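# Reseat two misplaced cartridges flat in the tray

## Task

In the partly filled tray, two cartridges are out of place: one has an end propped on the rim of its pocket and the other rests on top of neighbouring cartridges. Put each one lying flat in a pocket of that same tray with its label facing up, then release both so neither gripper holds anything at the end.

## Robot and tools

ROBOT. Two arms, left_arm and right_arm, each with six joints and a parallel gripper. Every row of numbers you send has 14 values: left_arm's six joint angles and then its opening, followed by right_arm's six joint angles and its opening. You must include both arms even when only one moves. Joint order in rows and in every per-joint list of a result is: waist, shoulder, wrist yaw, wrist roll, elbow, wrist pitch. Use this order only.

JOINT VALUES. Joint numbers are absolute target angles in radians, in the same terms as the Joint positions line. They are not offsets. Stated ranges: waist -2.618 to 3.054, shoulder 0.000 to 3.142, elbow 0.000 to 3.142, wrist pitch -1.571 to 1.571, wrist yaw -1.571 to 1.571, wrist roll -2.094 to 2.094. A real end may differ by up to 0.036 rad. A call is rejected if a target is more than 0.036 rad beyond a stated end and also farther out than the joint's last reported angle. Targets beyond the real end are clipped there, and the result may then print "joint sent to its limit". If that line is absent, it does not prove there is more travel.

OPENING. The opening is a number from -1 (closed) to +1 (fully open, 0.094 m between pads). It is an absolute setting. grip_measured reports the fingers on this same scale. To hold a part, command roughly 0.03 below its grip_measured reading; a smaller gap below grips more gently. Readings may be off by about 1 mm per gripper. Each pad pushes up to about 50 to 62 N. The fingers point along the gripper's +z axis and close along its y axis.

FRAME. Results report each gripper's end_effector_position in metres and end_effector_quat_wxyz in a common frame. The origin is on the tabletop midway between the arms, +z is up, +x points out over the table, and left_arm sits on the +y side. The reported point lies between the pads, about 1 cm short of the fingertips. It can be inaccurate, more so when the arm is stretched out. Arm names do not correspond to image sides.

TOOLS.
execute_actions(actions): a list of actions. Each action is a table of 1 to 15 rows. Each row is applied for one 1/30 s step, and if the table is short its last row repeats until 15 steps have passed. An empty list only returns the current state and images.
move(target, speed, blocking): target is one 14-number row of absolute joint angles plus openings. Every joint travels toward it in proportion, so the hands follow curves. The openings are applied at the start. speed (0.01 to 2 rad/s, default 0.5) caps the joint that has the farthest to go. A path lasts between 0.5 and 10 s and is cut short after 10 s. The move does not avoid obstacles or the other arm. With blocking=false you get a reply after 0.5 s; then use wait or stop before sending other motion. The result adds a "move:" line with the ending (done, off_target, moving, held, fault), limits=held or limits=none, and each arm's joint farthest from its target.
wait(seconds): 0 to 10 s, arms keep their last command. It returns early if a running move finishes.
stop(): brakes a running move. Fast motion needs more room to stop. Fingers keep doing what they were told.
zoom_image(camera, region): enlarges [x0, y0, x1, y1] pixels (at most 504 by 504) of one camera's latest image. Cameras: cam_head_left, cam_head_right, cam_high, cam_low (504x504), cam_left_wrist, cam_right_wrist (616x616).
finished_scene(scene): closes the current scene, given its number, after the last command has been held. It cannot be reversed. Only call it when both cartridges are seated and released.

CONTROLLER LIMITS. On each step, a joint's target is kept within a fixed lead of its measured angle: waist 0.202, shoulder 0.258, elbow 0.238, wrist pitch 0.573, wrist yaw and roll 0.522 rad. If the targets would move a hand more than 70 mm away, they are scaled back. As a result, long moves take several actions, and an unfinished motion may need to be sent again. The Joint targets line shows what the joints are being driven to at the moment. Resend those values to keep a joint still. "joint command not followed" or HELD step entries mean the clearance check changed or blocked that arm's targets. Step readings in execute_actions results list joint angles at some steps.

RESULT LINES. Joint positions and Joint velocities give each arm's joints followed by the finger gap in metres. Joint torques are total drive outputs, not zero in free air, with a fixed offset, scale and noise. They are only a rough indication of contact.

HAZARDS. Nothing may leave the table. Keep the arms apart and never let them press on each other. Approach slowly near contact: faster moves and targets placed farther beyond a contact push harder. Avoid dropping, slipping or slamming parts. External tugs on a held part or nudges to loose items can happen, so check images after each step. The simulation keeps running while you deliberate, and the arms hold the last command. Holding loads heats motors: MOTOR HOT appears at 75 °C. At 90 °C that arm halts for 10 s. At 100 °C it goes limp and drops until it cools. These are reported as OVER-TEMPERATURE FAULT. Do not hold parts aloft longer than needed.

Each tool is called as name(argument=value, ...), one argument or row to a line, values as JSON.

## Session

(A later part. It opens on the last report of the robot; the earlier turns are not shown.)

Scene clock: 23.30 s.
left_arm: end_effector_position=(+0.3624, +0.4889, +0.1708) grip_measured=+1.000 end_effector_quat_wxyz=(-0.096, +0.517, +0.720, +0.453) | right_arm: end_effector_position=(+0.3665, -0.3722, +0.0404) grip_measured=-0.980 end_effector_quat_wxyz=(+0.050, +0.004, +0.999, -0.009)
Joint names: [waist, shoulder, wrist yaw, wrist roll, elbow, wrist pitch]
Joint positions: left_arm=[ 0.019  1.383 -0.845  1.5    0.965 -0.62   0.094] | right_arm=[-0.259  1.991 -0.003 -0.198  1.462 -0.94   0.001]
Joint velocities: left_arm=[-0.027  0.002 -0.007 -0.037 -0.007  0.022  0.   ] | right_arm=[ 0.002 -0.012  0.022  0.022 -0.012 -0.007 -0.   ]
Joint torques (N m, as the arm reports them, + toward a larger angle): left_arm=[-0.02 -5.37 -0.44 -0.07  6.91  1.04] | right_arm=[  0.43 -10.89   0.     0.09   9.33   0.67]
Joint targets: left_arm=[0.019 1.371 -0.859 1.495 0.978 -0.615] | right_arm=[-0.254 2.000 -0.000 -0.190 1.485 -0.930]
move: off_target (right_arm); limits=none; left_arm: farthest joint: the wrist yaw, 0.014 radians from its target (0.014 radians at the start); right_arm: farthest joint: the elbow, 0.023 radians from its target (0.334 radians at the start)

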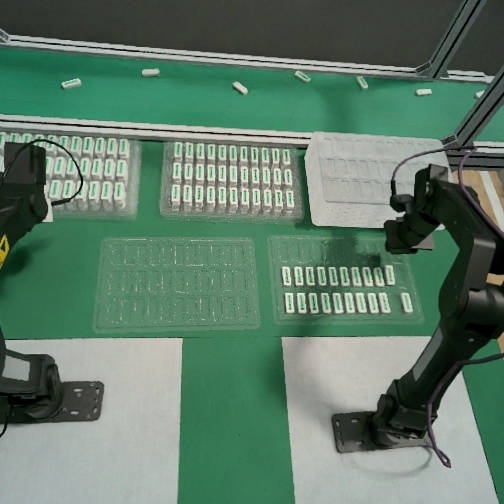

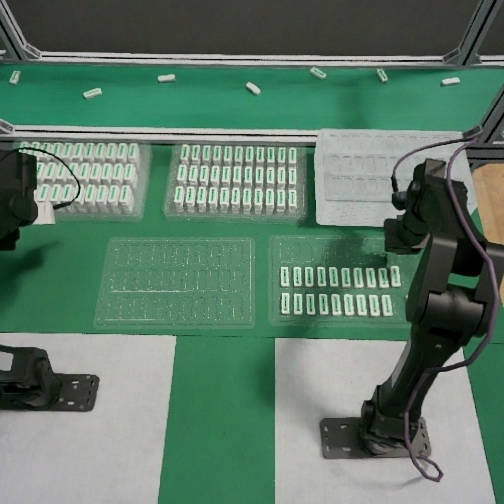

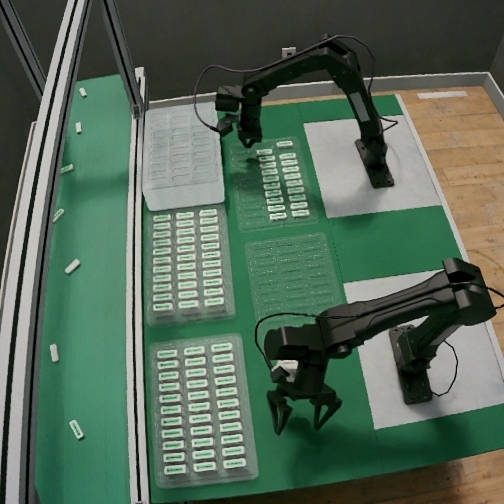

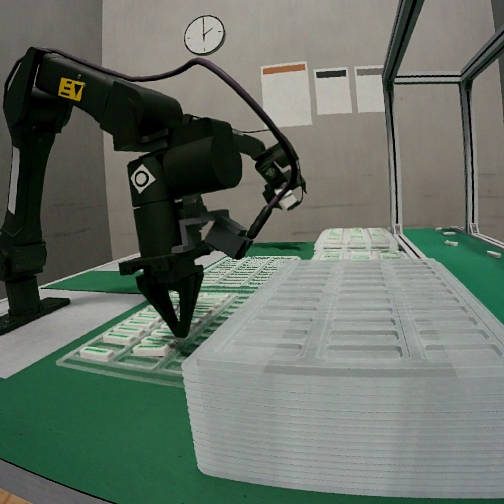

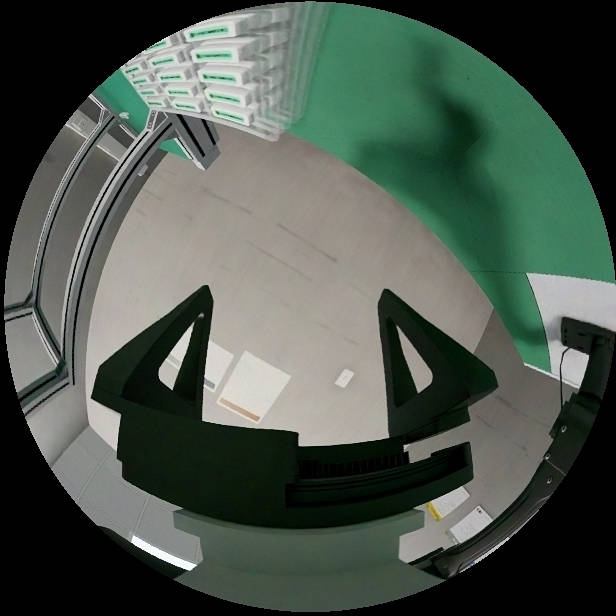

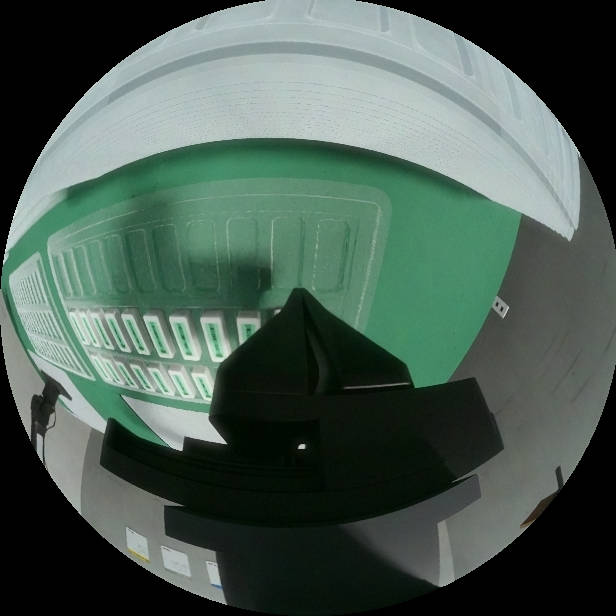

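First is seated.

move(
  target=[0.019,1.371,-0.859,1.495,0.978,-0.615,1,-0.242,2.064,0,-0.19,1.475,-0.92,-1],
  speed=0.12,
)

move(
  target=[0.019,1.371,-0.859,1.495,0.978,-0.615,1,-0.25,2.06,0,-0.19,1.475,-1.035,-1],
  speed=0.07,
)

move(
  target=[0.019,1.371,-0.859,1.495,0.978,-0.615,1,-0.25,1.98,0,-0.19,1.475,-0.96,-1],
  speed=0.15,
)

zoom_image(
  camera="cam_low",
  region=[50,280,230,400],
)

Scene clock: 24.97 s.
left_arm: end_effector_position=(+0.3624, +0.4889, +0.1708) grip_measured=+1.000 end_effector_quat_wxyz=(-0.096, +0.517, +0.720, +0.453) | right_arm: end_effector_position=(+0.3628, -0.3683, +0.0169) grip_measured=-0.980 end_effector_quat_wxyz=(+0.021, +0.001, +1.000, -0.003)
Joint names: [waist, shoulder, wrist yaw, wrist roll, elbow, wrist pitch]
Joint positions: left_arm=[ 0.019  1.383 -0.845  1.5    0.965 -0.62   0.094] | right_arm=[-0.251  2.055 -0.003 -0.198  1.462 -0.935  0.001]
Joint velocities: left_arm=[-0.007  0.012  0.007 -0.051 -0.007  0.007  0.   ] | right_arm=[ 0.002  0.007  0.007  0.037 -0.007  0.022 -0.   ]
Joint torques (N m, as the arm reports them, + toward a larger angle): left_arm=[-0.01 -5.36 -0.45 -0.06  6.91  1.04] | right_arm=[  0.78 -11.32  -0.01   0.1    8.23   0.62]
Joint targets: left_arm=[0.019 1.371 -0.859 1.495 0.978 -0.615] | right_arm=[-0.242 2.064 -0.000 -0.190 1.475 -0.920]
move: done; limits=none; left_arm: farthest joint: the wrist yaw, 0.014 radians from its target (0.014 radians at the start); right_arm: farthest joint: the wrist pitch, 0.015 radians from its target (0.020 radians at the start)

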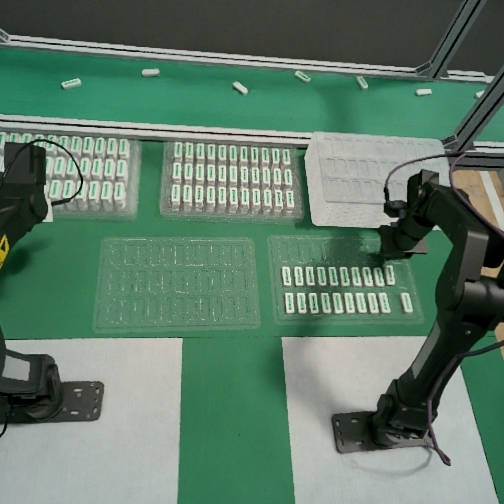

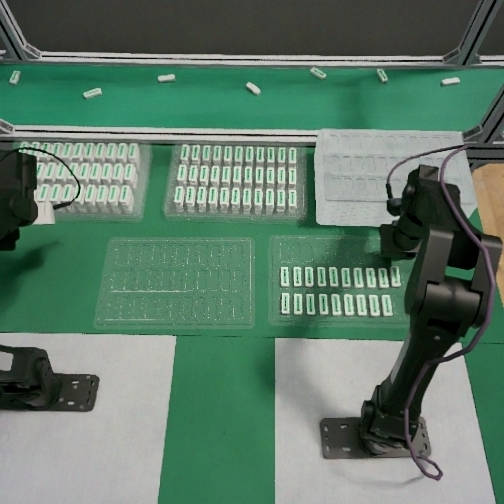

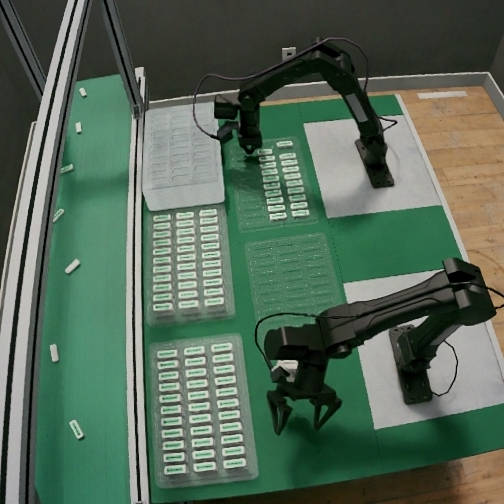

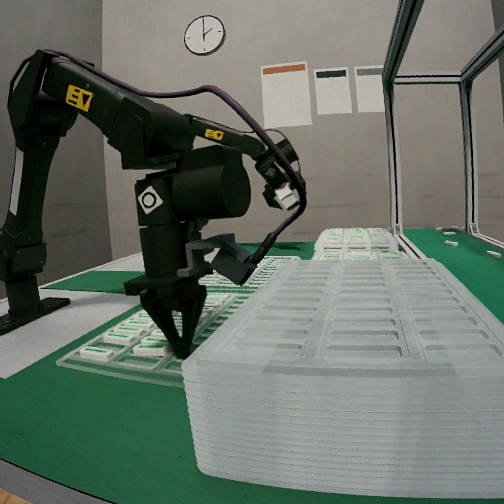

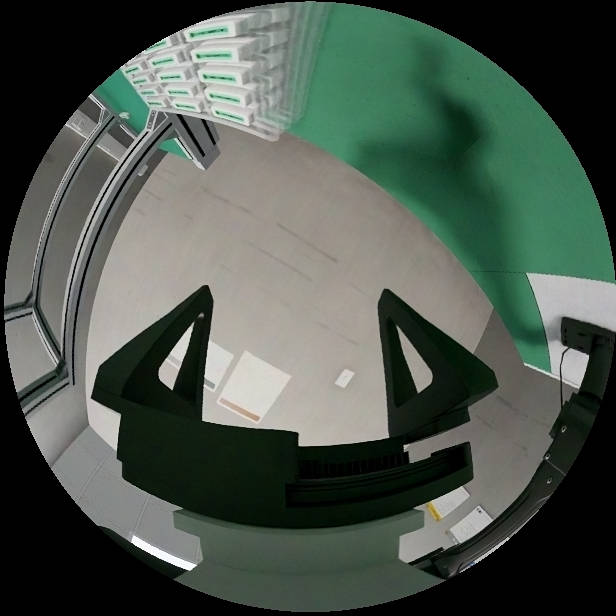

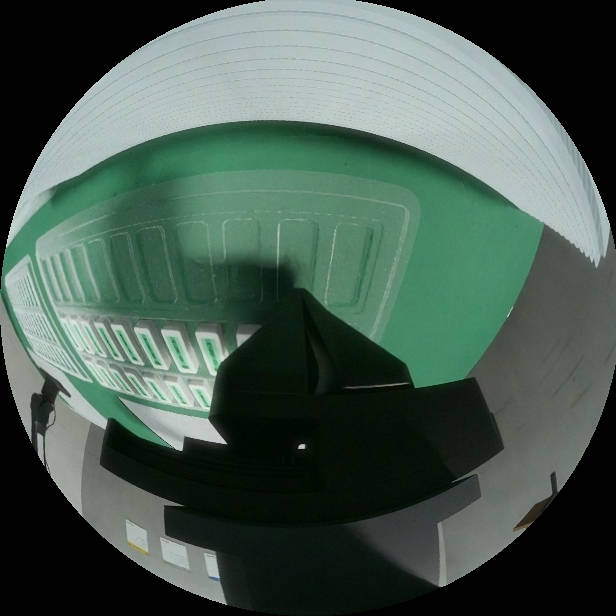

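Scene clock: 26.63 s.
left_arm: end_effector_position=(+0.3624, +0.4889, +0.1708) grip_measured=+1.000 end_effector_quat_wxyz=(-0.096, +0.517, +0.720, +0.453) | right_arm: end_effector_position=(+0.3426, -0.3643, +0.0169) grip_measured=-0.980 end_effector_quat_wxyz=(-0.019, +0.001, +1.000, +0.005)
Joint names: [waist, shoulder, wrist yaw, wrist roll, elbow, wrist pitch]
Joint positions: left_arm=[ 0.019  1.383 -0.845  1.5    0.965 -0.62   0.094] | right_arm=[-0.251  2.055 -0.003 -0.197  1.462 -1.018  0.001]
Joint velocities: left_arm=[ 0.002 -0.012  0.007  0.007 -0.012 -0.007  0.   ] | right_arm=[-0.012  0.002 -0.007  0.037 -0.007  0.022  0.   ]
Joint torques (N m, as the arm reports them, + toward a larger angle): left_arm=[-0.03 -5.35 -0.44 -0.07  6.91  1.04] | right_arm=[  0.13 -11.41  -0.01   0.11   8.04   0.15]
Joint targets: left_arm=[0.019 1.371 -0.859 1.495 0.978 -0.615] | right_arm=[-0.250 2.060 0.000 -0.190 1.475 -1.035]
move: done; limits=none; left_arm: farthest joint: the wrist yaw, 0.014 radians from its target (0.014 radians at the start); right_arm: farthest joint: the wrist pitch, 0.017 radians from its target (0.100 radians at the start)

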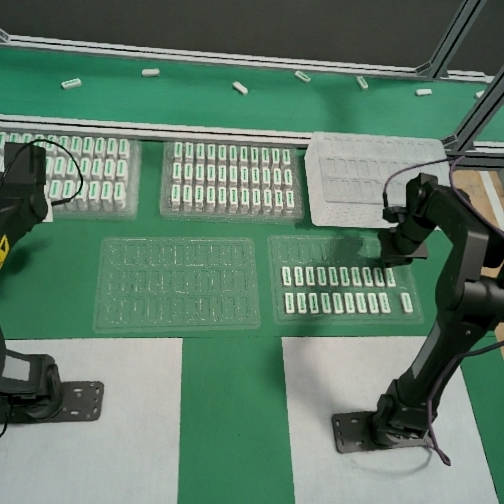

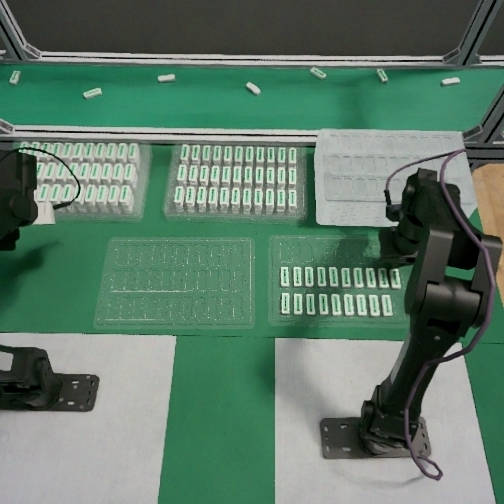

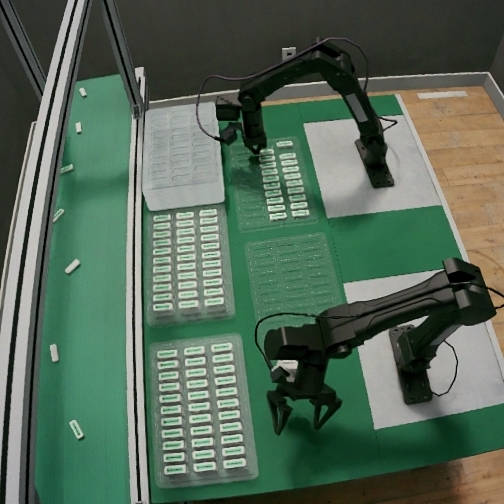

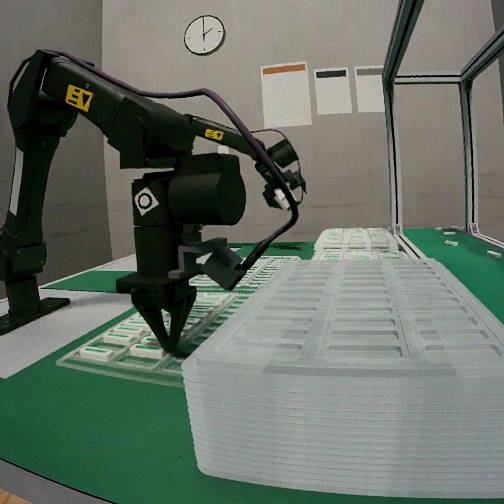

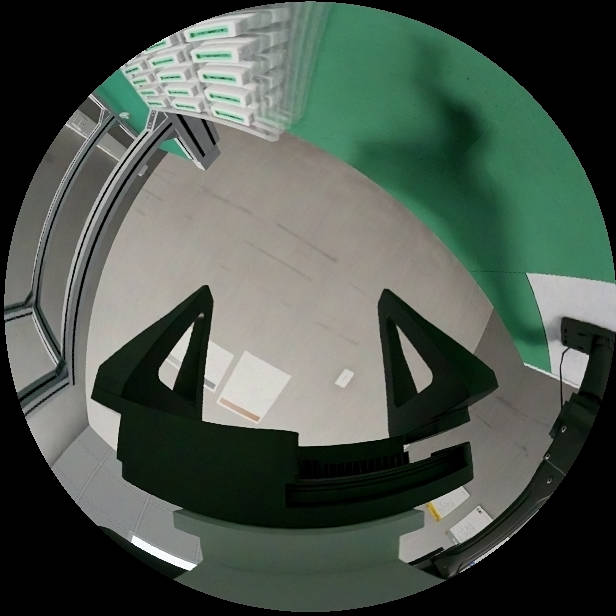

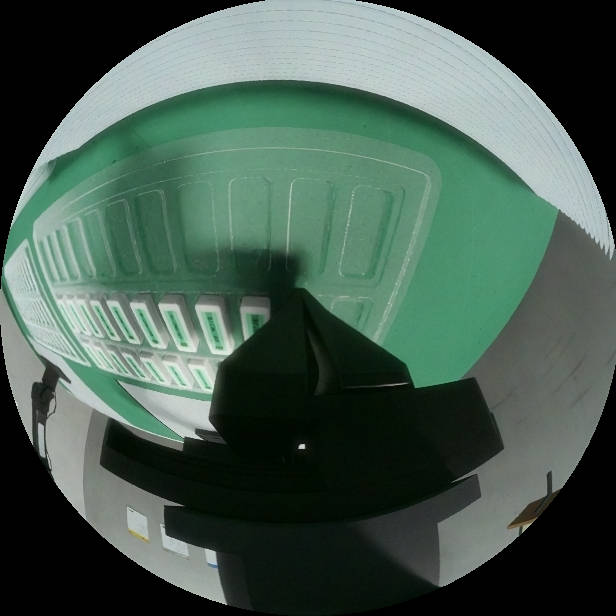

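Scene clock: 27.57 s.
left_arm: end_effector_position=(+0.3624, +0.4889, +0.1708) grip_measured=+1.000 end_effector_quat_wxyz=(-0.096, +0.517, +0.720, +0.453) | right_arm: end_effector_position=(+0.3581, -0.3674, +0.0373) grip_measured=-0.980 end_effector_quat_wxyz=(+0.030, +0.001, +1.000, -0.004)
Joint names: [waist, shoulder, wrist yaw, wrist roll, elbow, wrist pitch]
Joint positions: left_arm=[ 0.019  1.383 -0.845  1.5    0.965 -0.62   0.094] | right_arm=[-0.251  1.998 -0.003 -0.197  1.462 -0.975  0.001]
Joint velocities: left_arm=[ 0.017 -0.007  0.051  0.037 -0.017 -0.007  0.   ] | right_arm=[-0.007 -0.002  0.037 -0.007  0.007  0.007 -0.   ]
Joint torques (N m, as the arm reports them, + toward a larger angle): left_arm=[-0.03 -5.35 -0.45 -0.06  6.92  1.04] | right_arm=[  0.13 -12.99   0.     0.09   8.33   0.65]
Joint targets: left_arm=[0.019 1.371 -0.859 1.495 0.978 -0.615] | right_arm=[-0.250 1.980 -0.000 -0.190 1.475 -0.960]
move: done; limits=none; left_arm: farthest joint: the wrist yaw, 0.014 radians from its target (0.014 radians at the start); right_arm: farthest joint: the shoulder, 0.018 radians from its target (0.075 radians at the start)

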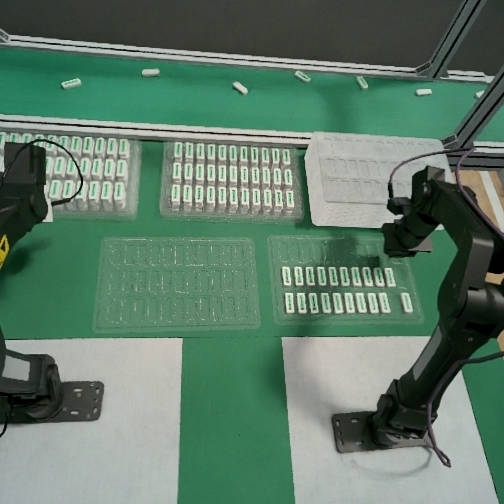

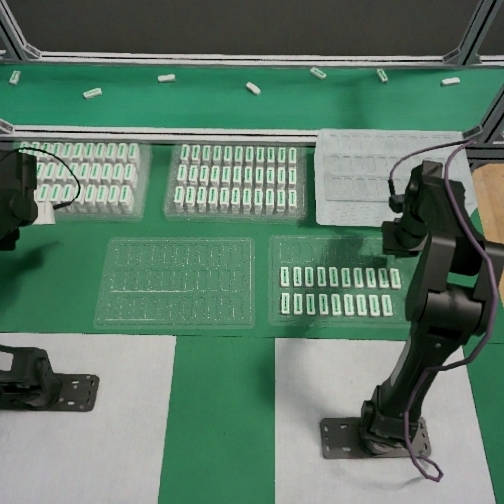

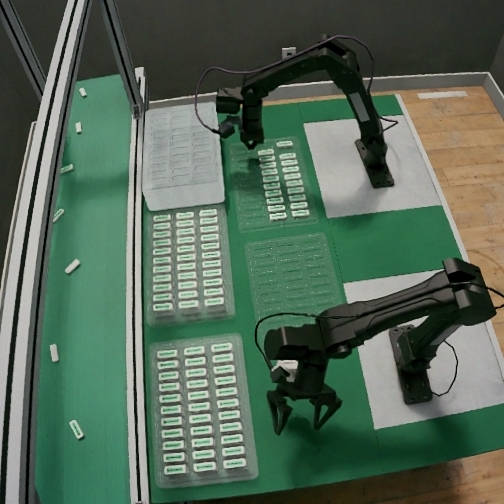

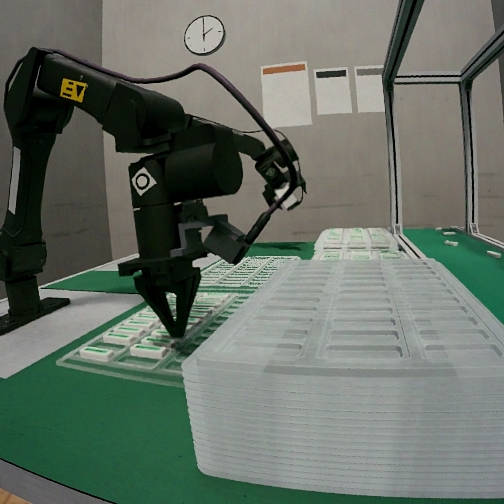

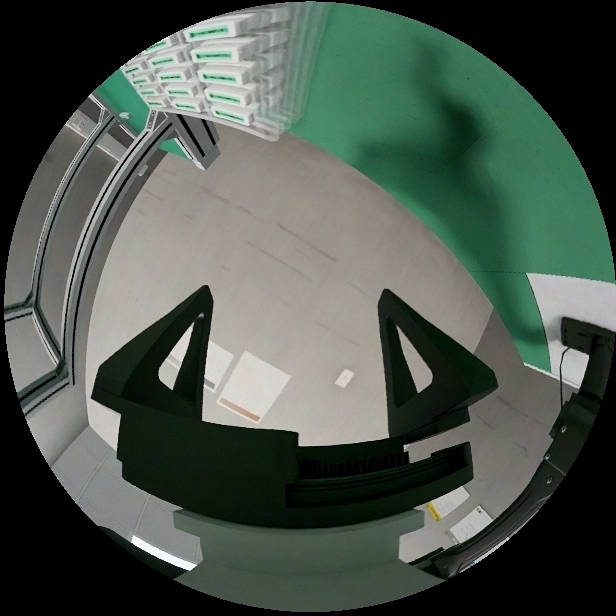

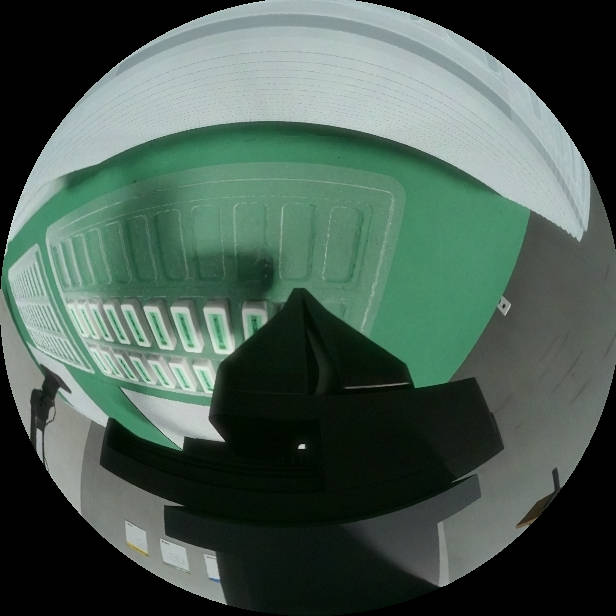

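Region (50, 280, 230, 400) of cam_low's 504x504 image, scaled by 2.800, with more detail than that image has.

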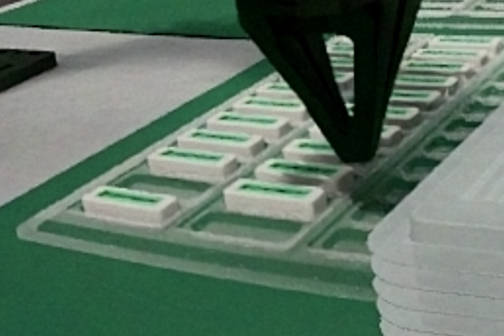

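finished_scene(
  scene=2,
)

The scene is finished: the task was done.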